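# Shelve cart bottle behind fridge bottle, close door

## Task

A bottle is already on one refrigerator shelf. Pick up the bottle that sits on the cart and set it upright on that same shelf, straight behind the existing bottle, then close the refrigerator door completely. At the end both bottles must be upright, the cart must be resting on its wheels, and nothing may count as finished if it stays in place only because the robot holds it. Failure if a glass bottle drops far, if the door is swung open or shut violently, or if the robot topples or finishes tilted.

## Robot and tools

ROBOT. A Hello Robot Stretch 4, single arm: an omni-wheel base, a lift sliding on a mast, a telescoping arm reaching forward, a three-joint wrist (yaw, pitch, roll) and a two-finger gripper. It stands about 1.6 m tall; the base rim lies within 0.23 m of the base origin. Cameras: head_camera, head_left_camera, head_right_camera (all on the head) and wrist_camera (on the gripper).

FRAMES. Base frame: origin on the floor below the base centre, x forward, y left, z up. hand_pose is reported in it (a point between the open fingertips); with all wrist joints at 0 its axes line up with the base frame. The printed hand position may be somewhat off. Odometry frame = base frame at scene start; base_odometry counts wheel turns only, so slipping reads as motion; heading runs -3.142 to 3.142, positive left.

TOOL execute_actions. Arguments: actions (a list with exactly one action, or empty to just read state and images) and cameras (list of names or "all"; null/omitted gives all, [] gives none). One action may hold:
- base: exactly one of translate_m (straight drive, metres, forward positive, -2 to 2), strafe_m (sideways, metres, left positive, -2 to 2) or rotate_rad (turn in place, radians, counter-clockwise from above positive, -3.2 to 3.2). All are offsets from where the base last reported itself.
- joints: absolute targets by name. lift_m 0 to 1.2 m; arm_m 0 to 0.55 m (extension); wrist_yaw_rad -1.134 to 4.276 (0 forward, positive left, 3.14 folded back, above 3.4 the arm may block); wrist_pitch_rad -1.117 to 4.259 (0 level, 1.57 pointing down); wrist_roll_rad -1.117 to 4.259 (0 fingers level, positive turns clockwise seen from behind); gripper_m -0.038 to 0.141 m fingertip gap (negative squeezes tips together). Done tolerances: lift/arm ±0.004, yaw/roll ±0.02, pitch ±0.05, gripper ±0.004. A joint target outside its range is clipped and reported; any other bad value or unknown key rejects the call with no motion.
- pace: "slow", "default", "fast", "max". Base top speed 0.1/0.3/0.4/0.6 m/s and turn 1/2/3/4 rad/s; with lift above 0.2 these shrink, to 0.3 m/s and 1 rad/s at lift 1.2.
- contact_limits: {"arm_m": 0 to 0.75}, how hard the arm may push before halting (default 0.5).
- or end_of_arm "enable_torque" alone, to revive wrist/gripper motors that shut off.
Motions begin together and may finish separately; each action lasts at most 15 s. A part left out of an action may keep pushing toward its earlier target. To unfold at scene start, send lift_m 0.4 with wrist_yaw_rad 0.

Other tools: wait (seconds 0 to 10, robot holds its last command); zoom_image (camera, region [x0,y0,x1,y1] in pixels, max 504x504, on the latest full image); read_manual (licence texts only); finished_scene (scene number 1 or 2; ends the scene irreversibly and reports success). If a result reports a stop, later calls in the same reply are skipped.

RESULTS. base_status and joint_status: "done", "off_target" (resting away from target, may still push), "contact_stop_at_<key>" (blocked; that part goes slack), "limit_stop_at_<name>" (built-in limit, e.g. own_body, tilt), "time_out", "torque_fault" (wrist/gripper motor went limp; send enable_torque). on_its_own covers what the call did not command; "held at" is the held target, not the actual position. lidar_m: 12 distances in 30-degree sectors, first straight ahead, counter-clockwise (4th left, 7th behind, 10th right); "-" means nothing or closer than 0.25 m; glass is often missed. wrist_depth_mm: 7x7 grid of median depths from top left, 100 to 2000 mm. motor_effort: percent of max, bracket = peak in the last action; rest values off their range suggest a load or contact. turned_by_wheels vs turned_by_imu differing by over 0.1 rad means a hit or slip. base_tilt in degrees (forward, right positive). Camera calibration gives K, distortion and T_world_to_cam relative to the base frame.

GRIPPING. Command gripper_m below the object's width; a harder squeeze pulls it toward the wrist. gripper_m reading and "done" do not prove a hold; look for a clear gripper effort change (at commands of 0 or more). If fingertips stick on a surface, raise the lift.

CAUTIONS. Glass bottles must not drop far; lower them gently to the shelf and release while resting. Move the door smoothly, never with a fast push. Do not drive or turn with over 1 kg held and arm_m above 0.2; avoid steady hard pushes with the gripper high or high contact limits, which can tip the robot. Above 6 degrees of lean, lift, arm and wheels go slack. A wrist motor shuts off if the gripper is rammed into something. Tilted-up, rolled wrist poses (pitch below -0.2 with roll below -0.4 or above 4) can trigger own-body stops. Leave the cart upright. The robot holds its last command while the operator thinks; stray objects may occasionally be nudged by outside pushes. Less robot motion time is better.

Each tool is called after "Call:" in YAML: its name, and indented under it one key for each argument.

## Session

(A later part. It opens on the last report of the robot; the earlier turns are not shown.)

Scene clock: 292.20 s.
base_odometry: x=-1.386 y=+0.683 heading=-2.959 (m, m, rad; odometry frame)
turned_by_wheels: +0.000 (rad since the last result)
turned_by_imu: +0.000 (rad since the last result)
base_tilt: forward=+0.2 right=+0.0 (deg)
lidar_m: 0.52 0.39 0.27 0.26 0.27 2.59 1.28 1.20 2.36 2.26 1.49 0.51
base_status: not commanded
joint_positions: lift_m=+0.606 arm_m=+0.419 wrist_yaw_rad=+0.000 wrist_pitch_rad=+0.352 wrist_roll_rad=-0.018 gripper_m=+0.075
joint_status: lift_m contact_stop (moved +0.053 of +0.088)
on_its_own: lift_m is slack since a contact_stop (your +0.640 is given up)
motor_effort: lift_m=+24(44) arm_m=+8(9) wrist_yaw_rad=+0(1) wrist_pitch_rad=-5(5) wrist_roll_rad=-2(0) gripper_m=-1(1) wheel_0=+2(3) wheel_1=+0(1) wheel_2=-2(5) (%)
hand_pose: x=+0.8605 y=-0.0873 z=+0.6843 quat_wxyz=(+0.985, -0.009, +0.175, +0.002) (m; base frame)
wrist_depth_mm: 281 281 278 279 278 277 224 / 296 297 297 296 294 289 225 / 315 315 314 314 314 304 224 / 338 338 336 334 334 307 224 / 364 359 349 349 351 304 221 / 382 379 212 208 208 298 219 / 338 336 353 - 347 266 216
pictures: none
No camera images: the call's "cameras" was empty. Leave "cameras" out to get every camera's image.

Call:
execute_actions:
  actions:
    - {"joints":{"lift_m":0.595},"pace":"slow"}
  cameras: ["wrist_camera"]

Call:
execute_actions:
  actions:
    - {"joints":{"arm_m":0.3},"pace":"slow"}
  cameras: ["wrist_camera"]

Call:
execute_actions:
  actions:
    - {"joints":{"arm_m":0.1},"pace":"slow"}
  cameras: ["wrist_camera","head_camera"]

Scene clock: 303.97 s.
base_odometry: x=-1.386 y=+0.683 heading=-2.959 (m, m, rad; odometry frame)
turned_by_wheels: +0.000 (rad since the last result)
turned_by_imu: -0.001 (rad since the last result)
base_tilt: forward=+0.2 right=+0.0 (deg)
lidar_m: 0.48 0.36 0.27 0.26 0.28 2.58 1.31 1.17 2.31 2.26 1.46 0.54
base_status: not commanded
joint_positions: lift_m=+0.595 arm_m=+0.419 wrist_yaw_rad=+0.000 wrist_pitch_rad=+0.352 wrist_roll_rad=-0.018 gripper_m=+0.075
joint_status: all done
motor_effort: lift_m=+18(20) arm_m=+8(7) wrist_yaw_rad=+0(0) wrist_pitch_rad=-5(5) wrist_roll_rad=-1(2) gripper_m=-1(1) wheel_0=+2(1) wheel_1=-1(1) wheel_2=-1(1) (%)
hand_pose: x=+0.8605 y=-0.0873 z=+0.6740 quat_wxyz=(+0.985, -0.009, +0.175, +0.002) (m; base frame)
wrist_depth_mm: 281 281 279 279 278 277 224 / 297 296 296 296 294 289 224 / 315 315 315 314 314 304 224 / 336 336 334 334 332 307 223 / 362 359 349 347 351 306 221 / 379 375 209 204 207 300 219 / 330 329 345 - 340 267 216
pictures: wrist_camera
camera_calibration (this result's frames):
wrist_camera: T_world_to_cam=[[0.0000634845, -0.999109, 0.042197, -0.125507], [-0.362366, -0.0393521, -0.931205, 0.986835], [0.932036, -0.0152316, -0.362046, -0.32771], [0, 0, 0, 1]] pos_world=[0.663041, -0.0915523, 0.805595]
Images, in order (width x height): wrist_camera 616x392.

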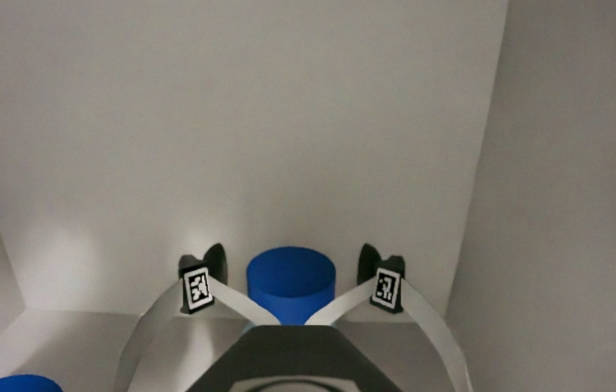

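Scene clock: 306.43 s.
base_odometry: x=-1.386 y=+0.683 heading=-2.959 (m, m, rad; odometry frame)
turned_by_wheels: +0.000 (rad since the last result)
turned_by_imu: -0.001 (rad since the last result)
base_tilt: forward=+0.1 right=+0.0 (deg)
lidar_m: 0.50 0.39 0.26 0.25 0.32 2.54 1.28 1.17 2.34 2.26 1.49 0.55
base_status: not commanded
joint_positions: lift_m=+0.595 arm_m=+0.302 wrist_yaw_rad=+0.000 wrist_pitch_rad=+0.352 wrist_roll_rad=-0.018 gripper_m=+0.075
joint_status: all done
motor_effort: lift_m=+18(18) arm_m=-9(10) wrist_yaw_rad=+0(0) wrist_pitch_rad=-5(5) wrist_roll_rad=+0(1) gripper_m=+0(1) wheel_0=+1(1) wheel_1=+0(0) wheel_2=-2(1) (%)
hand_pose: x=+0.7433 y=-0.0873 z=+0.6740 quat_wxyz=(+0.985, -0.009, +0.175, +0.002) (m; base frame)
wrist_depth_mm: 389 389 387 387 387 298 215 / 407 410 410 410 407 298 216 / 424 439 436 436 433 298 216 / 436 466 466 357 462 296 214 / 424 240 484 334 462 293 213 / 382 215 255 338 207 290 210 / 325 227 334 - 340 257 208
pictures: wrist_camera
camera_calibration (this result's frames):
wrist_camera: T_world_to_cam=[[0.000035336, -0.999109, 0.0421971, -0.125486], [-0.362398, -0.0393415, -0.931193, 0.944401], [0.932023, -0.0152593, -0.362077, -0.218521], [0, 0, 0, 1]] pos_world=[0.54592, -0.0915544, 0.805593]
Images, in order (width x height): wrist_camera 616x392.

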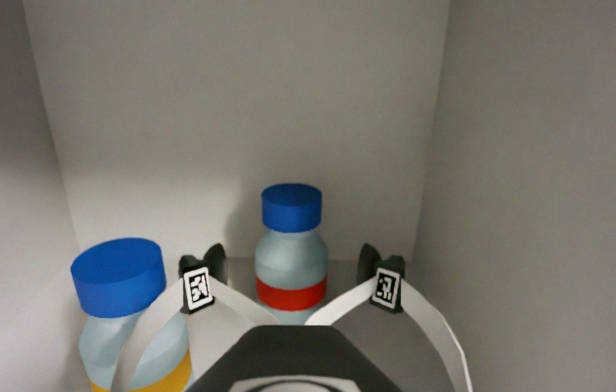

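Scene clock: 309.73 s.
base_odometry: x=-1.386 y=+0.683 heading=-2.959 (m, m, rad; odometry frame)
turned_by_wheels: +0.000 (rad since the last result)
turned_by_imu: -0.001 (rad since the last result)
base_tilt: forward=+0.1 right=+0.0 (deg)
lidar_m: 0.53 0.38 0.25 0.26 0.28 2.58 1.28 1.18 2.34 2.27 1.49 0.55
base_status: not commanded
joint_positions: lift_m=+0.595 arm_m=+0.102 wrist_yaw_rad=+0.000 wrist_pitch_rad=+0.352 wrist_roll_rad=-0.018 gripper_m=+0.075
joint_status: all done
motor_effort: lift_m=+18(18) arm_m=-9(8) wrist_yaw_rad=+1(0) wrist_pitch_rad=-5(5) wrist_roll_rad=+1(1) gripper_m=+0(1) wheel_0=+2(1) wheel_1=+0(1) wheel_2=-1(1) (%)
hand_pose: x=+0.5433 y=-0.0874 z=+0.6740 quat_wxyz=(+0.985, -0.009, +0.175, +0.002) (m; base frame)
wrist_depth_mm: 436 569 569 569 559 278 201 / 439 597 609 609 574 279 201 / 445 627 640 634 569 278 201 / 449 627 439 544 559 276 206 / 449 508 427 521 430 273 217 / 394 399 375 410 208 268 234 / 332 330 347 - 340 253 252
pictures: head_camera, wrist_camera
camera_calibration (this result's frames):
wrist_camera: T_world_to_cam=[[0.0000147015, -0.999109, 0.042197, -0.125473], [-0.362415, -0.0393337, -0.931186, 0.871922], [0.932017, -0.0152791, -0.362093, -0.0321046], [0, 0, 0, 1]] pos_world=[0.345921, -0.091556, 0.805592]
Images, in order (width x height): head_camera 420x560, wrist_camera 616x392.

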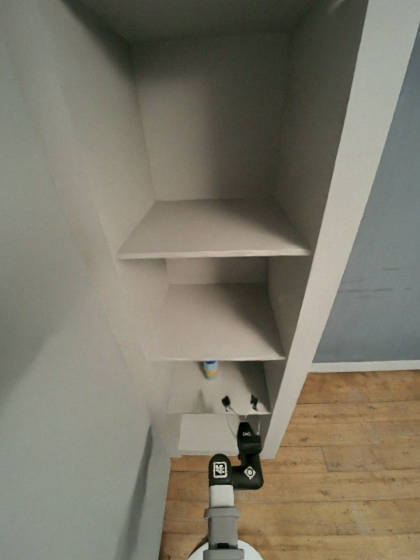

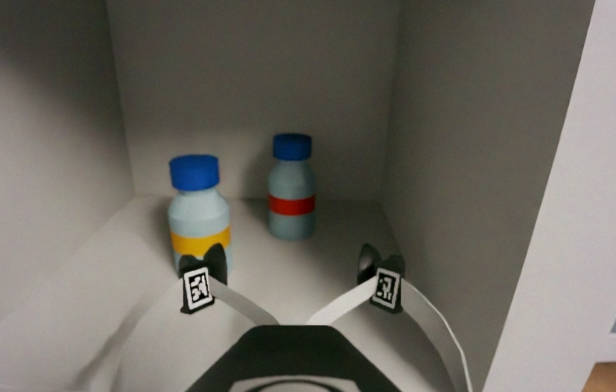

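Call:
execute_actions:
  actions:
    - {"joints":{"wrist_roll_rad":1.11,"wrist_pitch_rad":0.5,"wrist_yaw_rad":-0.28,"gripper_m":0.0,"lift_m":0.535,"arm_m":0.05}}
  cameras: []

Call:
execute_actions:
  actions:
    - {"joints":{"arm_m":0.3},"pace":"slow","contact_limits":{"arm_m":0.2}}
  cameras: ["wrist_camera","head_camera"]

Scene clock: 321.57 s.
base_odometry: x=-1.386 y=+0.683 heading=-2.959 (m, m, rad; odometry frame)
turned_by_wheels: +0.000 (rad since the last result)
turned_by_imu: -0.001 (rad since the last result)
base_tilt: forward=+0.2 right=-0.1 (deg)
lidar_m: 0.52 0.37 0.26 0.26 0.29 2.59 1.29 1.17 2.30 2.26 1.49 0.53
base_status: not commanded
joint_positions: lift_m=+0.535 arm_m=+0.052 wrist_yaw_rad=-0.280 wrist_pitch_rad=+0.502 wrist_roll_rad=+1.110 gripper_m=+0.000
joint_status: all done
motor_effort: lift_m=+18(16) arm_m=-9(12) wrist_yaw_rad=+0(7) wrist_pitch_rad=-5(1) wrist_roll_rad=+3(5) gripper_m=-4(4) wheel_0=+1(1) wheel_1=-1(0) wheel_2=-1(1) (%)
hand_pose: x=+0.4414 y=-0.1539 z=+0.5746 quat_wxyz=(+0.797, +0.535, +0.138, -0.244) (m; base frame)
wrist_depth_mm: 230 258 878 1060 1182 946 778 / 259 260 298 1042 1160 891 732 / 569 373 307 349 1008 842 699 / 597 654 455 368 421 759 668 / 580 554 421 355 564 535 627 / 597 549 187 192 640 591 597 / 394 410 368 - 627 564 574
pictures: none
No camera images: the call's "cameras" was empty. Leave "cameras" out to get every camera's image.

Scene clock: 325.37 s.
base_odometry: x=-1.386 y=+0.683 heading=-2.959 (m, m, rad; odometry frame)
turned_by_wheels: +0.000 (rad since the last result)
turned_by_imu: -0.001 (rad since the last result)
base_tilt: forward=+0.2 right=+0.0 (deg)
lidar_m: 0.50 0.39 0.26 0.25 0.28 2.60 1.28 1.18 2.33 2.27 1.48 0.53
base_status: not commanded
joint_positions: lift_m=+0.535 arm_m=+0.298 wrist_yaw_rad=-0.280 wrist_pitch_rad=+0.502 wrist_roll_rad=+1.110 gripper_m=+0.000
joint_status: all done
motor_effort: lift_m=+18(18) arm_m=+9(9) wrist_yaw_rad=+0(0) wrist_pitch_rad=-4(4) wrist_roll_rad=+3(3) gripper_m=-5(4) wheel_0=+1(1) wheel_1=-1(1) wheel_2=-1(2) (%)
contact_limits: arm_m 0.2
hand_pose: x=+0.6883 y=-0.1539 z=+0.5746 quat_wxyz=(+0.797, +0.535, +0.138, -0.244) (m; base frame)
wrist_depth_mm: 200 170 142 125 112 105 - / 306 240 195 164 141 123 - / 387 413 307 236 191 160 146 / 389 436 469 320 243 193 168 / 387 433 424 265 226 182 160 / 373 304 187 192 192 172 156 / 392 407 347 - 189 159 149
pictures: head_camera, wrist_camera
camera_calibration (this result's frames):
wrist_camera: T_world_to_cam=[[-0.550028, -0.32505, -0.769293, 0.760876], [0.0138445, 0.917472, -0.397558, 0.410927], [0.835031, -0.229319, -0.500135, -0.0910356], [0, 0, 0, 1]] pos_world=[0.488831, -0.150569, 0.703174]
Images, in order (width x height): head_camera 420x560, wrist_camera 616x392.

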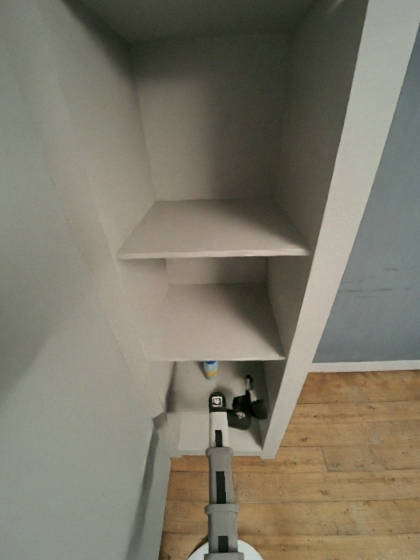

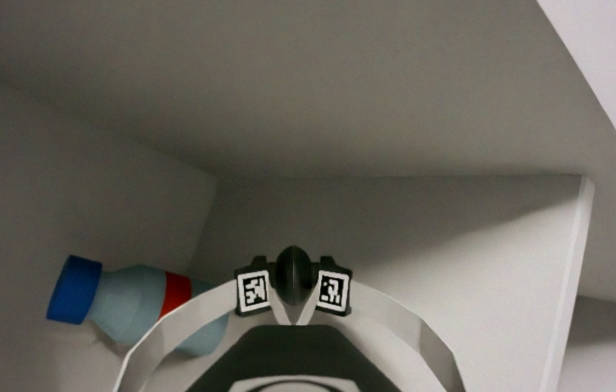

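Call:
execute_actions:
  actions:
    - {"joints":{"arm_m":0.455},"pace":"slow","contact_limits":{"arm_m":0.2}}
  cameras: ["wrist_camera"]

Call:
execute_actions:
  actions:
    - {"joints":{"wrist_yaw_rad":0.0},"pace":"slow"}
  cameras: ["wrist_camera","head_left_camera"]

Scene clock: 331.57 s.
base_odometry: x=-1.386 y=+0.683 heading=-2.959 (m, m, rad; odometry frame)
turned_by_wheels: +0.000 (rad since the last result)
turned_by_imu: -0.001 (rad since the last result)
base_tilt: forward=+0.2 right=+0.0 (deg)
lidar_m: 0.53 0.34 0.28 0.27 0.33 2.61 1.27 1.19 2.34 2.24 1.50 0.54
base_status: not commanded
joint_positions: lift_m=+0.535 arm_m=+0.453 wrist_yaw_rad=-0.280 wrist_pitch_rad=+0.502 wrist_roll_rad=+1.110 gripper_m=+0.000
joint_status: all done
motor_effort: lift_m=+18(18) arm_m=+9(8) wrist_yaw_rad=+1(0) wrist_pitch_rad=-4(5) wrist_roll_rad=+0(3) gripper_m=-3(5) wheel_0=+2(1) wheel_1=+0(0) wheel_2=-1(1) (%)
contact_limits: arm_m 0.2
hand_pose: x=+0.8433 y=-0.1539 z=+0.5746 quat_wxyz=(+0.797, +0.535, +0.138, -0.244) (m; base frame)
wrist_depth_mm: 219 186 156 137 122 111 - / 256 263 213 180 154 135 - / 260 293 315 258 210 176 160 / 262 294 338 324 243 193 168 / 263 296 332 265 226 182 160 / 258 182 187 192 192 172 153 / 252 156 179 - 189 159 -
pictures: wrist_camera
camera_calibration (this result's frames):
wrist_camera: T_world_to_cam=[[-0.55003, -0.325044, -0.769294, 0.84613], [0.0138527, 0.917473, -0.397558, 0.408776], [0.83503, -0.229325, -0.500135, -0.220462], [0, 0, 0, 1]] pos_world=[0.643826, -0.150569, 0.703174]
Images, in order (width x height): wrist_camera 616x392.

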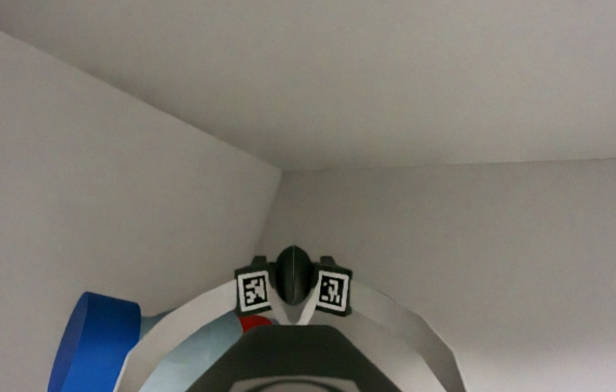

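Scene clock: 332.40 s.
base_odometry: x=-1.386 y=+0.683 heading=-2.960 (m, m, rad; odometry frame)
turned_by_wheels: +0.000 (rad since the last result)
turned_by_imu: -0.001 (rad since the last result)
base_tilt: forward=+0.2 right=+0.0 (deg)
lidar_m: 0.52 0.38 0.27 0.26 0.28 2.60 1.29 1.18 2.33 2.26 1.49 0.55
base_status: not commanded
joint_positions: lift_m=+0.535 arm_m=+0.453 wrist_yaw_rad=-0.002 wrist_pitch_rad=+0.502 wrist_roll_rad=+1.110 gripper_m=+0.000
joint_status: all done
motor_effort: lift_m=+18(18) arm_m=+9(9) wrist_yaw_rad=+5(18) wrist_pitch_rad=-4(4) wrist_roll_rad=+3(3) gripper_m=-4(5) wheel_0=+0(1) wheel_1=-2(2) wheel_2=-2(4) (%)
hand_pose: x=+0.8771 y=-0.0878 z=+0.5747 quat_wxyz=(+0.823, +0.511, +0.211, -0.131) (m; base frame)
wrist_depth_mm: 215 236 260 272 208 169 - / 224 245 272 303 274 210 180 / 232 254 285 315 262 206 178 / 240 265 297 317 243 193 168 / 250 277 309 265 226 182 160 / 255 165 185 192 193 172 153 / 259 154 174 - 189 159 -
pictures: head_left_camera, wrist_camera
camera_calibration (this result's frames):
wrist_camera: T_world_to_cam=[[-0.439585, -0.463361, -0.769456, 0.777325], [-0.238404, 0.886126, -0.397421, 0.566181], [0.865984, 0.00874093, -0.499995, -0.239915], [0, 0, 0, 1]] pos_world=[0.684442, -0.139429, 0.703173]
Images, in order (width x height): head_left_camera 420x672, wrist_camera 616x392.

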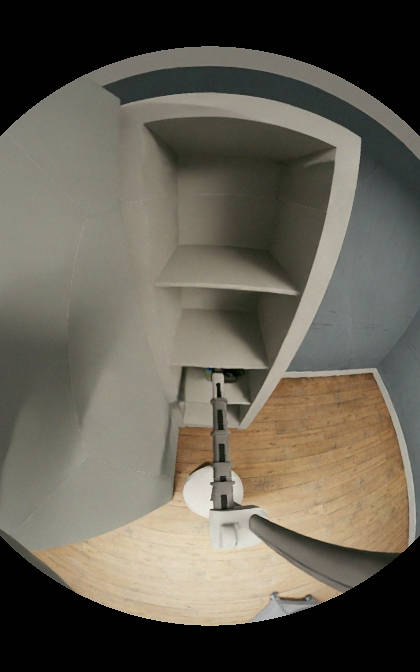

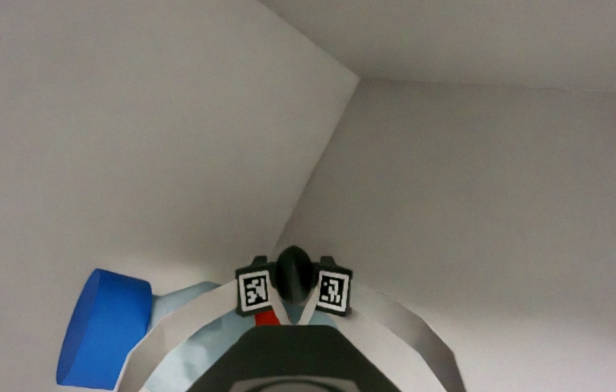

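Call:
execute_actions:
  actions:
    - {"joints":{"wrist_yaw_rad":-0.2},"pace":"slow"}
  cameras: []

Call:
execute_actions:
  actions:
    - {"joints":{"arm_m":0.42},"pace":"slow"}
  cameras: []

Call:
execute_actions:
  actions:
    - {"joints":{"wrist_yaw_rad":0.1},"pace":"slow"}
  cameras: ["wrist_camera"]

Scene clock: 338.67 s.
base_odometry: x=-1.386 y=+0.683 heading=-2.960 (m, m, rad; odometry frame)
turned_by_wheels: +0.000 (rad since the last result)
turned_by_imu: -0.001 (rad since the last result)
base_tilt: forward=+0.2 right=+0.1 (deg)
lidar_m: 0.52 0.38 0.27 0.25 0.34 2.61 1.31 1.19 2.34 2.26 1.49 0.55
base_status: not commanded
joint_positions: lift_m=+0.535 arm_m=+0.453 wrist_yaw_rad=-0.199 wrist_pitch_rad=+0.502 wrist_roll_rad=+1.110 gripper_m=+0.000
joint_status: all done
motor_effort: lift_m=+18(18) arm_m=+9(9) wrist_yaw_rad=-1(4) wrist_pitch_rad=-4(4) wrist_roll_rad=+0(2) gripper_m=-4(5) wheel_0=+0(0) wheel_1=-2(2) wheel_2=-2(2) (%)
hand_pose: x=+0.8550 y=-0.1358 z=+0.5747 quat_wxyz=(+0.806, +0.529, +0.159, -0.212) (m; base frame)
wrist_depth_mm: 242 241 189 160 137 122 - / 246 273 277 218 179 150 137 / 250 278 317 319 242 194 170 / 253 283 322 324 242 193 168 / 257 286 324 264 225 182 160 / 259 287 187 192 192 172 153 / 252 181 220 - 189 159 -
pictures: none
No camera images: the call's "cameras" was empty. Leave "cameras" out to get every camera's image.

Scene clock: 340.13 s.
base_odometry: x=-1.386 y=+0.683 heading=-2.960 (m, m, rad; odometry frame)
turned_by_wheels: +0.000 (rad since the last result)
turned_by_imu: +0.000 (rad since the last result)
base_tilt: forward=+0.2 right=+0.0 (deg)
lidar_m: 0.51 0.40 0.28 0.27 0.30 2.59 1.29 1.18 2.33 2.27 1.49 0.54
base_status: not commanded
joint_positions: lift_m=+0.535 arm_m=+0.422 wrist_yaw_rad=-0.200 wrist_pitch_rad=+0.502 wrist_roll_rad=+1.110 gripper_m=+0.000
joint_status: all done
motor_effort: lift_m=+18(18) arm_m=-9(10) wrist_yaw_rad=+0(1) wrist_pitch_rad=-4(4) wrist_roll_rad=+2(2) gripper_m=-5(5) wheel_0=+0(0) wheel_1=-2(2) wheel_2=-2(2) (%)
hand_pose: x=+0.8231 y=-0.1358 z=+0.5747 quat_wxyz=(+0.806, +0.529, +0.159, -0.212) (m; base frame)
wrist_depth_mm: 264 236 186 157 135 120 - / 272 298 271 213 176 148 135 / 276 307 349 319 239 191 170 / 279 312 355 324 243 193 168 / 283 319 353 265 225 182 160 / 285 319 187 192 192 172 153 / 204 202 231 - 189 159 -
pictures: none
No camera images: the call's "cameras" was empty. Leave "cameras" out to get every camera's image.

Scene clock: 340.97 s.
base_odometry: x=-1.386 y=+0.683 heading=-2.960 (m, m, rad; odometry frame)
turned_by_wheels: +0.000 (rad since the last result)
turned_by_imu: +0.000 (rad since the last result)
base_tilt: forward=+0.1 right=-0.1 (deg)
lidar_m: 0.52 0.36 0.28 0.25 0.32 2.59 1.28 1.18 2.36 2.25 1.48 0.55
base_status: not commanded
joint_positions: lift_m=+0.535 arm_m=+0.422 wrist_yaw_rad=+0.098 wrist_pitch_rad=+0.502 wrist_roll_rad=+1.110 gripper_m=+0.000
joint_status: all done
motor_effort: lift_m=+18(18) arm_m=-8(9) wrist_yaw_rad=+5(11) wrist_pitch_rad=-5(5) wrist_roll_rad=+2(1) gripper_m=-5(4) wheel_0=+1(1) wheel_1=-2(3) wheel_2=-2(3) (%)
hand_pose: x=+0.8527 y=-0.0622 z=+0.5746 quat_wxyz=(+0.829, +0.499, +0.236, -0.090) (m; base frame)
wrist_depth_mm: 231 251 273 298 271 209 178 / 241 263 289 320 285 219 187 / 253 277 306 330 263 206 177 / 266 291 324 322 243 193 168 / 281 202 238 265 225 182 160 / 293 191 186 192 191 172 153 / 314 330 217 - 189 159 -
pictures: wrist_camera
camera_calibration (this result's frames):
wrist_camera: T_world_to_cam=[[-0.391372, -0.504938, -0.769328, 0.734645], [-0.325796, 0.857896, -0.397329, 0.610282], [0.86063, 0.0951403, -0.500263, -0.208915], [0, 0, 0, 1]] pos_world=[0.666146, -0.132732, 0.703153]
Images, in order (width x height): wrist_camera 616x392.

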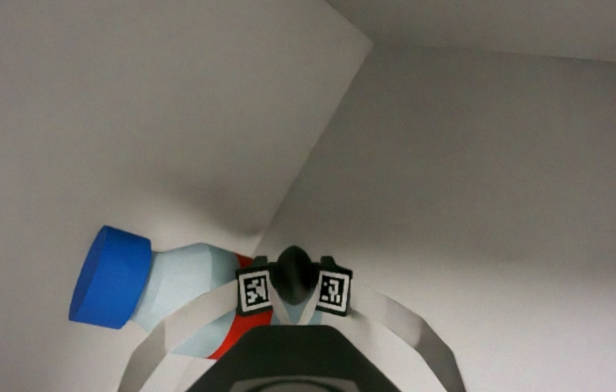

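Good, like scene 1. Continue.

Call:
execute_actions:
  actions:
    - {"joints":{"wrist_yaw_rad":0.22},"pace":"slow"}
  cameras: ["wrist_camera"]

Call:
execute_actions:
  actions:
    - {"joints":{"wrist_yaw_rad":0.0},"pace":"slow"}
  cameras: []

Call:
execute_actions:
  actions:
    - {"joints":{"arm_m":0.05}}
  cameras: []

Call:
execute_actions:
  actions:
    - {"joints":{"wrist_roll_rad":0,"wrist_pitch_rad":0.3,"wrist_yaw_rad":0.15,"lift_m":0.6}}
  cameras: ["wrist_camera","head_camera"]

Scene clock: 347.57 s.
base_odometry: x=-1.386 y=+0.683 heading=-2.960 (m, m, rad; odometry frame)
turned_by_wheels: +0.000 (rad since the last result)
turned_by_imu: -0.001 (rad since the last result)
base_tilt: forward=+0.2 right=-0.1 (deg)
lidar_m: 0.52 0.39 0.28 0.25 0.29 2.58 1.26 1.21 2.33 2.26 1.51 0.53
base_status: not commanded
joint_positions: lift_m=+0.535 arm_m=+0.422 wrist_yaw_rad=+0.218 wrist_pitch_rad=+0.502 wrist_roll_rad=+1.110 gripper_m=+0.000
joint_status: all done
motor_effort: lift_m=+18(18) arm_m=-8(9) wrist_yaw_rad=+7(18) wrist_pitch_rad=-5(5) wrist_roll_rad=+0(0) gripper_m=-4(5) wheel_0=-1(1) wheel_1=-2(2) wheel_2=-3(2) (%)
hand_pose: x=+0.8582 y=-0.0307 z=+0.5746 quat_wxyz=(+0.833, +0.484, +0.265, -0.041) (m; base frame)
wrist_depth_mm: 224 240 257 279 296 234 198 / 236 254 277 301 285 220 187 / 252 273 297 320 262 206 177 / 270 290 322 322 242 193 167 / 289 200 225 260 225 182 160 / 310 213 186 193 192 172 153 / 330 353 366 - 188 159 -
pictures: wrist_camera
camera_calibration (this result's frames):
wrist_camera: T_world_to_cam=[[-0.328328, -0.54803, -0.769327, 0.697289], [-0.425837, 0.812892, -0.397328, 0.66954], [0.843127, 0.197154, -0.500267, -0.198528], [0, 0, 0, 1]] pos_world=[0.681438, -0.122987, 0.703153]
Images, in order (width x height): wrist_camera 616x392.

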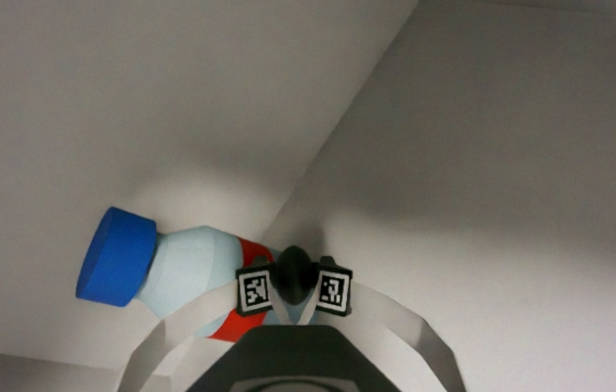

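Scene clock: 348.33 s.
base_odometry: x=-1.386 y=+0.683 heading=-2.960 (m, m, rad; odometry frame)
turned_by_wheels: +0.000 (rad since the last result)
turned_by_imu: +0.000 (rad since the last result)
base_tilt: forward=+0.2 right=+0.0 (deg)
lidar_m: 0.51 0.37 0.27 0.25 0.30 2.59 1.29 1.19 2.31 2.25 1.48 0.55
base_status: not commanded
joint_positions: lift_m=+0.535 arm_m=+0.422 wrist_yaw_rad=+0.001 wrist_pitch_rad=+0.502 wrist_roll_rad=+1.110 gripper_m=+0.000
joint_status: all done
motor_effort: lift_m=+18(18) arm_m=-9(8) wrist_yaw_rad=-1(5) wrist_pitch_rad=-5(5) wrist_roll_rad=+0(0) gripper_m=-4(4) wheel_0=+0(0) wheel_1=-2(2) wheel_2=-2(3) (%)
hand_pose: x=+0.8454 y=-0.0873 z=+0.5746 quat_wxyz=(+0.823, +0.510, +0.211, -0.131) (m; base frame)
wrist_depth_mm: 240 263 289 271 206 169 - / 248 272 303 334 273 210 179 / 257 285 317 342 262 206 177 / 267 296 329 324 243 193 167 / 278 309 343 264 225 182 160 / 282 250 187 192 192 172 153 / 202 204 231 - 189 159 -
pictures: none
No camera images: the call's "cameras" was empty. Leave "cameras" out to get every camera's image.

Scene clock: 350.53 s.
base_odometry: x=-1.386 y=+0.683 heading=-2.960 (m, m, rad; odometry frame)
turned_by_wheels: +0.000 (rad since the last result)
turned_by_imu: -0.001 (rad since the last result)
base_tilt: forward=+0.3 right=+0.0 (deg)
lidar_m: 0.53 0.38 0.26 0.25 0.29 2.61 1.28 1.19 2.35 2.27 1.48 0.55
base_status: not commanded
joint_positions: lift_m=+0.535 arm_m=+0.052 wrist_yaw_rad=+0.000 wrist_pitch_rad=+0.502 wrist_roll_rad=+1.110 gripper_m=+0.000
joint_status: all done
motor_effort: lift_m=+18(18) arm_m=-9(9) wrist_yaw_rad=+1(1) wrist_pitch_rad=-5(5) wrist_roll_rad=+1(1) gripper_m=-5(5) wheel_0=+0(1) wheel_1=-2(2) wheel_2=-2(2) (%)
hand_pose: x=+0.4754 y=-0.0874 z=+0.5746 quat_wxyz=(+0.823, +0.510, +0.211, -0.131) (m; base frame)
wrist_depth_mm: 530 564 320 260 289 946 778 / 544 603 609 351 307 370 741 / 564 627 574 364 404 377 683 / 585 564 488 359 798 473 484 / 603 427 424 330 750 603 539 / 569 585 187 191 634 574 574 / 477 433 368 - 627 554 574
pictures: none
No camera images: the call's "cameras" was empty. Leave "cameras" out to get every camera's image.

Scene clock: 351.73 s.
base_odometry: x=-1.386 y=+0.683 heading=-2.960 (m, m, rad; odometry frame)
turned_by_wheels: +0.000 (rad since the last result)
turned_by_imu: +0.000 (rad since the last result)
base_tilt: forward=+0.2 right=+0.0 (deg)
lidar_m: 0.53 0.36 0.27 0.26 0.31 2.60 1.27 1.21 2.30 2.27 1.49 0.54
base_status: not commanded
joint_positions: lift_m=+0.600 arm_m=+0.052 wrist_yaw_rad=+0.150 wrist_pitch_rad=+0.302 wrist_roll_rad=+0.001 gripper_m=+0.000
joint_status: all done
motor_effort: lift_m=+23(20) arm_m=-9(9) wrist_yaw_rad=+2(3) wrist_pitch_rad=-6(9) wrist_roll_rad=-1(6) gripper_m=-4(5) wheel_0=+0(0) wheel_1=-2(2) wheel_2=-2(2) (%)
hand_pose: x=+0.5078 y=-0.0454 z=+0.6922 quat_wxyz=(+0.986, -0.011, +0.150, +0.074) (m; base frame)
wrist_depth_mm: 351 484 634 615 597 452 286 / 357 492 668 654 627 445 274 / 364 500 707 676 661 439 271 / 368 508 707 609 699 427 267 / 370 512 549 469 580 413 262 / 373 445 187 194 413 399 257 / 368 362 379 - 351 351 263
pictures: head_camera, wrist_camera
camera_calibration (this result's frames):
wrist_camera: T_world_to_cam=[[0.14122, -0.989672, 0.0246167, -0.143446], [-0.309148, -0.0677086, -0.948601, 0.861364], [0.94047, 0.126351, -0.315517, -0.0218724], [0, 0, 0, 1]] pos_world=[0.307117, -0.0808788, 0.813721]
Images, in order (width x height): head_camera 420x560, wrist_camera 616x392.

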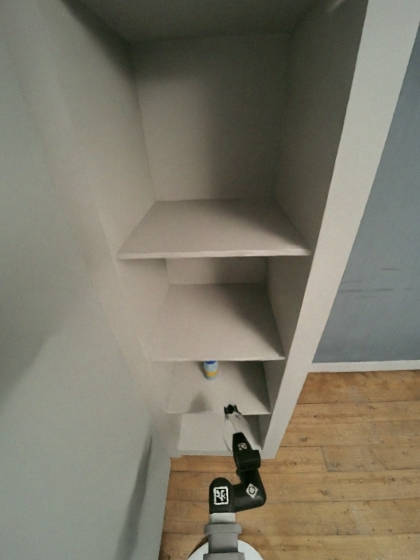

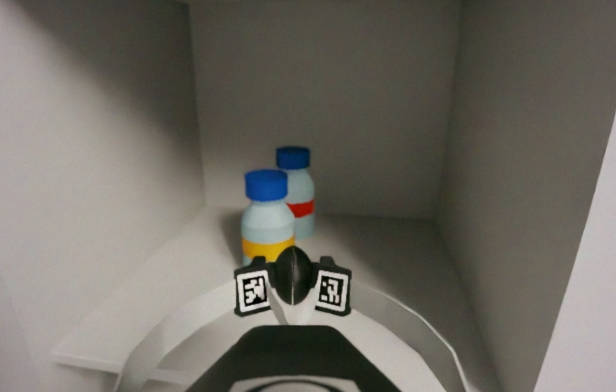

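Call:
execute_actions:
  actions:
    - {"base":{"translate_m":-0.75},"joints":{"arm_m":0,"lift_m":0.4}}
  cameras: []

Call:
execute_actions:
  actions:
    - {"base":{"strafe_m":0.0},"joints":{"wrist_yaw_rad":-1.1,"wrist_pitch_rad":0}}
  cameras: ["head_left_camera"]

Scene clock: 369.43 s.
base_odometry: x=-0.648 y=+0.818 heading=-2.960 (m, m, rad; odometry frame)
turned_by_wheels: +0.000 (rad since the last result)
turned_by_imu: +0.000 (rad since the last result)
base_tilt: forward=+0.2 right=+0.0 (deg)
lidar_m: 1.07 0.71 2.54 1.71 1.81 1.93 0.71 0.51 0.54 2.23 2.36 1.89
base_status: done
joint_positions: lift_m=+0.400 arm_m=+0.002 wrist_yaw_rad=+0.150 wrist_pitch_rad=+0.302 wrist_roll_rad=+0.000 gripper_m=+0.000
joint_status: all done
motor_effort: lift_m=+19(16) arm_m=-9(9) wrist_yaw_rad=+1(2) wrist_pitch_rad=-5(6) wrist_roll_rad=+0(2) gripper_m=-4(5) wheel_0=+0(5) wheel_1=+0(5) wheel_2=+0(9) (%)
hand_pose: x=+0.4579 y=-0.0453 z=+0.4926 quat_wxyz=(+0.986, -0.011, +0.150, +0.074) (m; base frame)
wrist_depth_mm: 445 615 991 1366 1336 1430 1366 / 455 621 1008 1366 1025 1499 1430 / 466 627 1042 1537 1464 1537 1499 / 492 640 1042 1430 1229 1618 1576 / 525 647 991 1160 1138 1255 1255 / 878 621 187 194 904 976 960 / 778 585 831 - 768 809 798
pictures: none
No camera images: the call's "cameras" was empty. Leave "cameras" out to get every camera's image.

Scene clock: 370.70 s.
base_odometry: x=-0.648 y=+0.818 heading=-2.960 (m, m, rad; odometry frame)
turned_by_wheels: +0.000 (rad since the last result)
turned_by_imu: +0.000 (rad since the last result)
base_tilt: forward=+0.2 right=+0.0 (deg)
lidar_m: 1.10 0.72 2.55 1.69 1.82 1.93 0.72 0.54 0.51 2.22 2.36 1.90
base_status: done
joint_positions: lift_m=+0.400 arm_m=+0.002 wrist_yaw_rad=-1.099 wrist_pitch_rad=+0.002 wrist_roll_rad=+0.000 gripper_m=+0.000
joint_status: all done
motor_effort: lift_m=+19(19) arm_m=-8(8) wrist_yaw_rad=-1(9) wrist_pitch_rad=-6(8) wrist_roll_rad=+0(0) gripper_m=-5(4) wheel_0=+0(1) wheel_1=+0(1) wheel_2=+0(0) (%)
hand_pose: x=+0.2255 y=-0.2967 z=+0.5777 quat_wxyz=(+0.853, +0.001, +0.001, -0.522) (m; base frame)
wrist_depth_mm: 1576 1983 - - - 1983 1756 / 1618 - - - - 1983 1808 / 1618 1983 - - - - 1808 / 1661 1983 - - - 1983 1863 / 1618 1983 - - - - 1808 / 1576 1808 187 194 1537 1808 1756 / 1281 1160 1366 - 1182 1281 1255
pictures: head_left_camera
Images, in order (width x height): head_left_camera 420x672.

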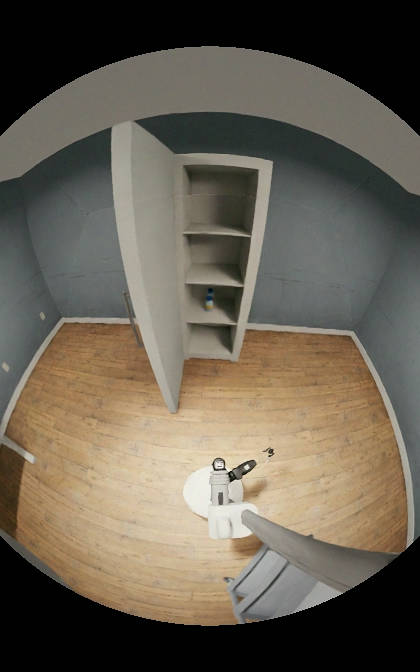

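Call:
execute_actions:
  actions:
    - {"base":{"strafe_m":0.8},"joints":{"wrist_yaw_rad":3.1}}
  cameras: ["head_right_camera"]

Call:
execute_actions:
  actions:
    - {"base":{"translate_m":0.88}}
  cameras: ["head_right_camera"]

Scene clock: 379.77 s.
base_odometry: x=-0.503 y=+0.031 heading=-2.959 (m, m, rad; odometry frame)
turned_by_wheels: +0.000 (rad since the last result)
turned_by_imu: +0.002 (rad since the last result)
base_tilt: forward=+0.2 right=-0.1 (deg)
lidar_m: 1.87 1.99 1.73 0.90 0.96 1.36 1.82 1.21 1.17 3.02 2.55 0.78
base_status: done
joint_positions: lift_m=+0.400 arm_m=+0.001 wrist_yaw_rad=+3.099 wrist_pitch_rad=+0.002 wrist_roll_rad=+0.000 gripper_m=+0.000
joint_status: all done
motor_effort: lift_m=+19(19) arm_m=-8(9) wrist_yaw_rad=+2(11) wrist_pitch_rad=-5(5) wrist_roll_rad=+0(0) gripper_m=-4(6) wheel_0=+2(8) wheel_1=+0(9) wheel_2=+1(3) (%)
hand_pose: x=-0.1122 y=+0.0995 z=+0.5777 quat_wxyz=(+0.021, -0.001, +0.000, +1.000) (m; base frame)
wrist_depth_mm: - 139 1983 1921 - - - / - 136 1983 - - - - / 110 141 264 1983 - - - / 140 182 - - - - - / - - - - - - - / 1808 1863 187 194 1576 1808 1618 / 1281 1182 1366 - 1182 1281 1255
pictures: head_right_camera
Images, in order (width x height): head_right_camera 420x672.

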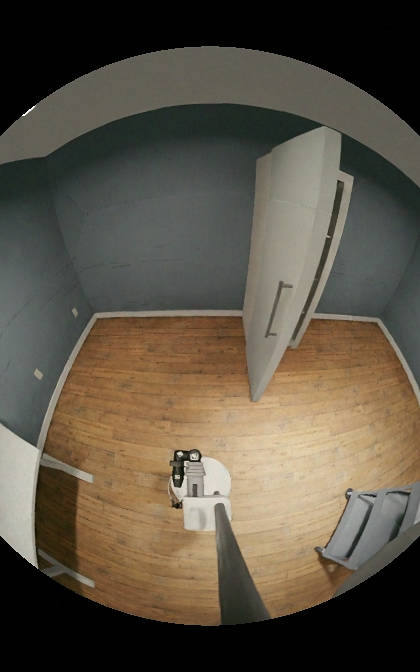

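Scene clock: 384.20 s.
base_odometry: x=-1.369 y=-0.128 heading=-2.959 (m, m, rad; odometry frame)
turned_by_wheels: +0.000 (rad since the last result)
turned_by_imu: -0.004 (rad since the last result)
base_tilt: forward=+0.2 right=+0.0 (deg)
lidar_m: 0.97 1.01 1.48 1.63 1.24 1.30 2.71 1.74 0.37 0.41 0.46 0.70
base_status: done
joint_positions: lift_m=+0.400 arm_m=+0.001 wrist_yaw_rad=+3.100 wrist_pitch_rad=+0.002 wrist_roll_rad=+0.000 gripper_m=+0.000
joint_status: not commanded
motor_effort: lift_m=+19(19) arm_m=-8(8) wrist_yaw_rad=+1(3) wrist_pitch_rad=-5(5) wrist_roll_rad=-1(2) gripper_m=-5(5) wheel_0=-1(4) wheel_1=-1(5) wheel_2=+0(9) (%)
hand_pose: x=-0.1122 y=+0.0994 z=+0.5777 quat_wxyz=(+0.021, -0.001, +0.000, +1.000) (m; base frame)
wrist_depth_mm: - 139 - - - - - / - 136 - - - - - / 110 141 263 - - - - / 139 182 - - - - - / - - - - - - - / 1708 1863 187 194 1576 1756 1756 / 1281 1182 1366 - 1182 1281 1205
pictures: head_right_camera
Images, in order (width x height): head_right_camera 420x672.

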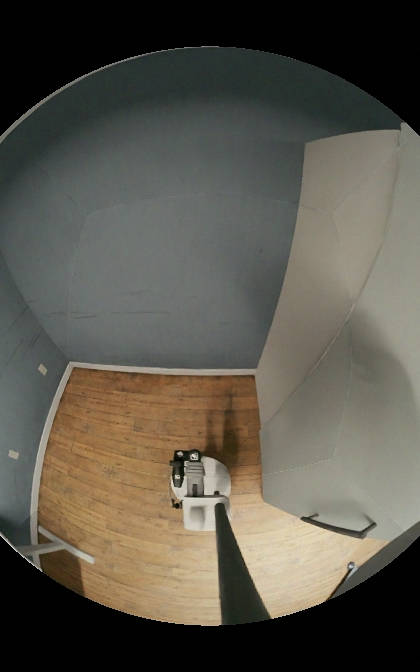

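Call:
execute_actions:
  actions:
    - {"base":{"strafe_m":-0.5},"pace":"slow"}
  cameras: ["head_right_camera"]

Call:
execute_actions:
  actions:
    - {"base":{"strafe_m":-0.26},"pace":"slow"}
  cameras: ["head_right_camera"]

Scene clock: 396.70 s.
base_odometry: x=-1.459 y=+0.364 heading=-2.960 (m, m, rad; odometry frame)
turned_by_wheels: +0.000 (rad since the last result)
turned_by_imu: -0.005 (rad since the last result)
base_tilt: forward=+0.2 right=-0.1 (deg)
lidar_m: 0.25 0.98 1.48 2.13 1.68 2.07 1.72 1.44 2.64 0.29 0.25 0.25
base_status: done
joint_positions: lift_m=+0.400 arm_m=+0.001 wrist_yaw_rad=+3.100 wrist_pitch_rad=+0.002 wrist_roll_rad=+0.000 gripper_m=+0.000
joint_status: not commanded
motor_effort: lift_m=+19(19) arm_m=-9(8) wrist_yaw_rad=+1(1) wrist_pitch_rad=-5(6) wrist_roll_rad=+0(1) gripper_m=-4(5) wheel_0=+2(3) wheel_1=-3(10) wheel_2=-1(2) (%)
hand_pose: x=-0.1122 y=+0.0994 z=+0.5777 quat_wxyz=(+0.021, -0.001, +0.000, +1.000) (m; base frame)
wrist_depth_mm: - 139 - - - - - / - 136 - - - - - / 110 141 263 - - - - / 140 182 - - - - - / - - - - - - - / 1499 1708 187 195 1576 1808 1756 / 1281 1182 1366 - 1182 1255 1255
pictures: head_right_camera
Images, in order (width x height): head_right_camera 420x672.

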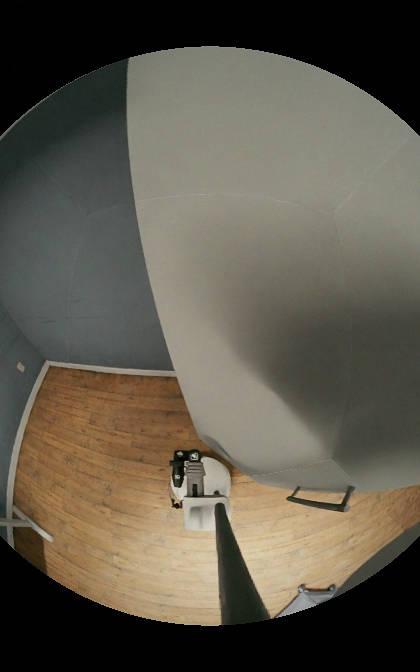

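Scene clock: 400.43 s.
base_odometry: x=-1.506 y=+0.619 heading=-2.960 (m, m, rad; odometry frame)
turned_by_wheels: +0.000 (rad since the last result)
turned_by_imu: -0.002 (rad since the last result)
base_tilt: forward=+0.2 right=-0.1 (deg)
lidar_m: 0.30 0.33 1.44 2.41 1.89 2.49 1.44 1.34 2.38 2.32 0.38 0.33
base_status: done
joint_positions: lift_m=+0.400 arm_m=+0.001 wrist_yaw_rad=+3.100 wrist_pitch_rad=+0.002 wrist_roll_rad=+0.000 gripper_m=+0.000
joint_status: not commanded
motor_effort: lift_m=+20(19) arm_m=-8(8) wrist_yaw_rad=+1(1) wrist_pitch_rad=-5(5) wrist_roll_rad=+0(1) gripper_m=-4(5) wheel_0=+0(4) wheel_1=-2(6) wheel_2=-1(1) (%)
hand_pose: x=-0.1122 y=+0.0994 z=+0.5777 quat_wxyz=(+0.021, -0.001, +0.000, +1.000) (m; base frame)
wrist_depth_mm: - 139 - - - - - / - 136 - - - - - / 110 141 262 - - - - / 140 182 1983 - - - - / - - - - - - - / 1661 1464 187 194 1576 1808 1708 / 1281 1205 1366 - 1182 1281 1229
pictures: head_right_camera
Images, in order (width x height): head_right_camera 420x672.

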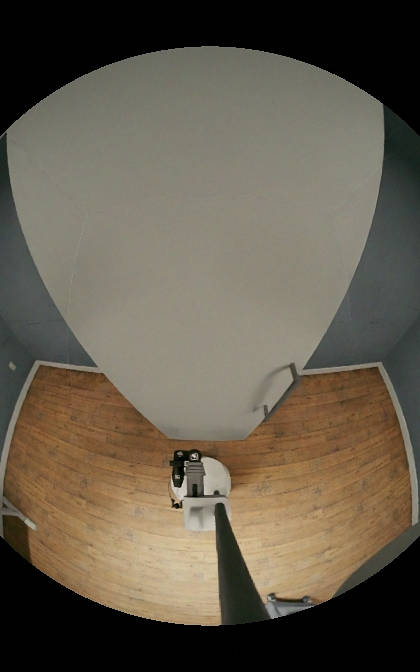

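Call:
execute_actions:
  actions:
    - {"base":{"translate_m":0.11},"pace":"slow"}
  cameras: []

Call:
execute_actions:
  actions:
    - {"base":{"translate_m":-0.4}}
  cameras: ["head_camera","head_right_camera"]

Scene clock: 408.80 s.
base_odometry: x=-1.615 y=+0.599 heading=-2.960 (m, m, rad; odometry frame)
turned_by_wheels: +0.000 (rad since the last result)
turned_by_imu: -0.002 (rad since the last result)
base_tilt: forward=+0.2 right=+0.0 (deg)
lidar_m: 0.25 0.25 0.34 2.40 1.96 2.50 1.52 1.43 2.40 2.33 0.31 0.25
base_status: done
joint_positions: lift_m=+0.400 arm_m=+0.001 wrist_yaw_rad=+3.100 wrist_pitch_rad=+0.002 wrist_roll_rad=+0.000 gripper_m=+0.000
joint_status: not commanded
motor_effort: lift_m=+19(19) arm_m=-8(8) wrist_yaw_rad=+1(2) wrist_pitch_rad=-6(5) wrist_roll_rad=-1(2) gripper_m=-5(5) wheel_0=-1(4) wheel_1=-1(5) wheel_2=+0(6) (%)
hand_pose: x=-0.1122 y=+0.0994 z=+0.5777 quat_wxyz=(+0.021, -0.001, +0.000, +1.000) (m; base frame)
wrist_depth_mm: - 139 - - - - - / - 136 - - - - - / 110 141 262 - - - - / 140 182 - - - - - / - - - - - - - / 1756 1537 187 195 1537 1808 1756 / 1281 1205 1366 - 1205 1281 1255
pictures: none
No camera images: the call's "cameras" was empty. Leave "cameras" out to get every camera's image.

Scene clock: 411.60 s.
base_odometry: x=-1.221 y=+0.672 heading=-2.960 (m, m, rad; odometry frame)
turned_by_wheels: +0.000 (rad since the last result)
turned_by_imu: +0.000 (rad since the last result)
base_tilt: forward=+0.2 right=+0.0 (deg)
lidar_m: 0.60 0.67 1.89 2.22 1.76 2.49 1.19 1.04 2.37 2.29 1.70 0.60
base_status: done
joint_positions: lift_m=+0.400 arm_m=+0.001 wrist_yaw_rad=+3.100 wrist_pitch_rad=+0.002 wrist_roll_rad=+0.000 gripper_m=+0.000
joint_status: not commanded
motor_effort: lift_m=+19(20) arm_m=-8(8) wrist_yaw_rad=+2(1) wrist_pitch_rad=-6(5) wrist_roll_rad=-1(2) gripper_m=-6(5) wheel_0=+0(1) wheel_1=+1(4) wheel_2=-1(9) (%)
hand_pose: x=-0.1122 y=+0.0994 z=+0.5777 quat_wxyz=(+0.021, -0.001, +0.000, +1.000) (m; base frame)
wrist_depth_mm: - 139 - - - - - / - 136 - - - - - / 110 141 263 - - - - / 140 182 - - - - - / - 1808 - - - - - / 1366 1281 187 195 1537 1808 1756 / 1229 1078 1336 - 1182 1281 1281
pictures: head_camera, head_right_camera
Images, in order (width x height): head_camera 420x560, head_right_camera 420x672.

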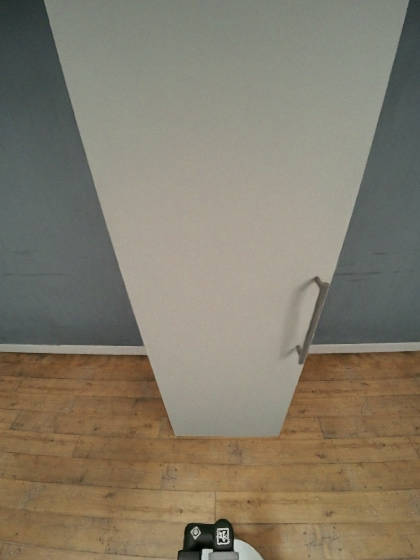

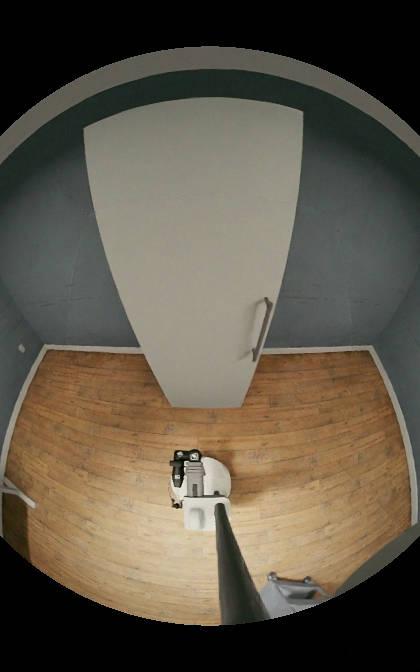

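No stop was felt yet, so I'll push again, slightly deeper.

Call:
execute_actions:
  actions:
    - {"base":{"translate_m":0.37}}
  cameras: []

Call:
execute_actions:
  actions:
    - {"base":{"translate_m":0.07},"pace":"slow"}
  cameras: []

Scene clock: 417.33 s.
base_odometry: x=-1.585 y=+0.605 heading=-2.960 (m, m, rad; odometry frame)
turned_by_wheels: +0.000 (rad since the last result)
turned_by_imu: -0.002 (rad since the last result)
base_tilt: forward=+0.2 right=+0.0 (deg)
lidar_m: 0.25 0.26 1.30 2.41 1.95 2.45 1.48 1.39 2.40 2.31 0.32 0.25
base_status: done
joint_positions: lift_m=+0.400 arm_m=+0.001 wrist_yaw_rad=+3.100 wrist_pitch_rad=+0.002 wrist_roll_rad=+0.000 gripper_m=+0.000
joint_status: not commanded
motor_effort: lift_m=+19(19) arm_m=-8(8) wrist_yaw_rad=+1(1) wrist_pitch_rad=-5(5) wrist_roll_rad=-1(1) gripper_m=-4(4) wheel_0=-1(4) wheel_1=-1(5) wheel_2=+1(10) (%)
hand_pose: x=-0.1122 y=+0.0994 z=+0.5777 quat_wxyz=(+0.021, -0.001, +0.000, +1.000) (m; base frame)
wrist_depth_mm: - 139 - - - - - / - 136 - - - - - / 110 141 262 - - - - / 140 182 - - - - - / - - - - - - - / 1708 1537 187 194 1537 1808 1756 / 1281 1205 1366 - 1205 1255 1281
pictures: none
No camera images: the call's "cameras" was empty. Leave "cameras" out to get every camera's image.

Scene clock: 419.60 s.
base_odometry: x=-1.648 y=+0.593 heading=-2.963 (m, m, rad; odometry frame)
turned_by_wheels: -0.003 (rad since the last result)
turned_by_imu: +0.022 (rad since the last result)
base_tilt: forward=+0.3 right=+0.0 (deg)
lidar_m: - 0.25 0.30 2.37 1.97 2.52 1.48 1.44 2.38 2.34 0.26 0.25
base_status: translate_m contact_stop (by the wheels' count: +0.064 of +0.070)
joint_positions: lift_m=+0.400 arm_m=+0.001 wrist_yaw_rad=+3.100 wrist_pitch_rad=+0.002 wrist_roll_rad=+0.000 gripper_m=+0.000
joint_status: not commanded
on_its_own: the wheels are slack since a contact_stop
motor_effort: lift_m=+20(20) arm_m=-8(8) wrist_yaw_rad=+2(3) wrist_pitch_rad=-6(5) wrist_roll_rad=-1(4) gripper_m=-4(5) wheel_0=+0(26) wheel_1=+0(22) wheel_2=+0(36) (%)
hand_pose: x=-0.1122 y=+0.0994 z=+0.5777 quat_wxyz=(+0.021, -0.001, +0.000, +1.000) (m; base frame)
wrist_depth_mm: - 139 - - - - - / - 136 - - - - - / 110 141 262 - - - - / 140 182 - - - - - / - 1983 - - - - - / 1808 1618 187 195 1576 1808 1756 / 1308 1182 1366 - 1182 1281 1255
pictures: none
No camera images: the call's "cameras" was empty. Leave "cameras" out to get every camera's image.

Call:
execute_actions:
  actions:
    - {"base":{"translate_m":-0.15}}
  cameras: ["head_right_camera"]

Call:
finished_scene:
  scene: 2

Scene clock: 423.73 s.
base_odometry: x=-1.500 y=+0.619 heading=-2.963 (m, m, rad; odometry frame)
turned_by_wheels: +0.000 (rad since the last result)
turned_by_imu: +0.000 (rad since the last result)
base_tilt: forward=+0.2 right=+0.0 (deg)
lidar_m: 0.34 0.36 1.50 2.40 1.86 2.61 1.38 1.32 2.39 2.32 0.40 0.34
base_status: done
joint_positions: lift_m=+0.400 arm_m=+0.001 wrist_yaw_rad=+3.100 wrist_pitch_rad=+0.002 wrist_roll_rad=+0.000 gripper_m=+0.000
joint_status: not commanded
motor_effort: lift_m=+20(20) arm_m=-8(8) wrist_yaw_rad=+1(1) wrist_pitch_rad=-5(6) wrist_roll_rad=-1(0) gripper_m=-5(4) wheel_0=+1(6) wheel_1=+1(6) wheel_2=+0(8) (%)
hand_pose: x=-0.1122 y=+0.0994 z=+0.5777 quat_wxyz=(+0.021, -0.001, +0.000, +1.000) (m; base frame)
wrist_depth_mm: - 139 - - - - - / - 136 - - - - - / 110 141 263 - - - - / 139 182 1983 - - - - / - - - - - - - / 1756 1537 187 195 1576 1808 1756 / 1281 1182 1336 - 1182 1281 1255
pictures: head_right_camera
Images, in order (width x height): head_right_camera 420x672.

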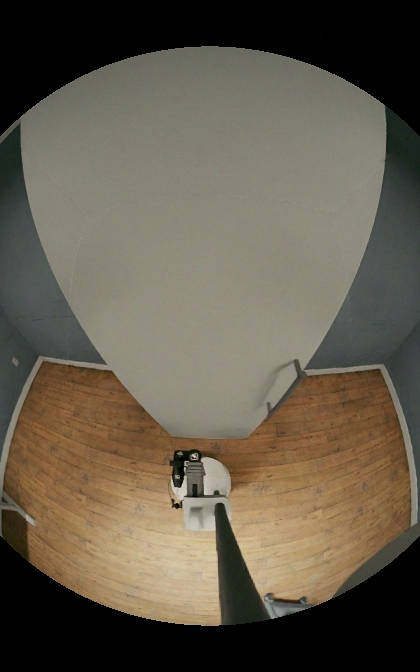

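The scene is finished: the task was done.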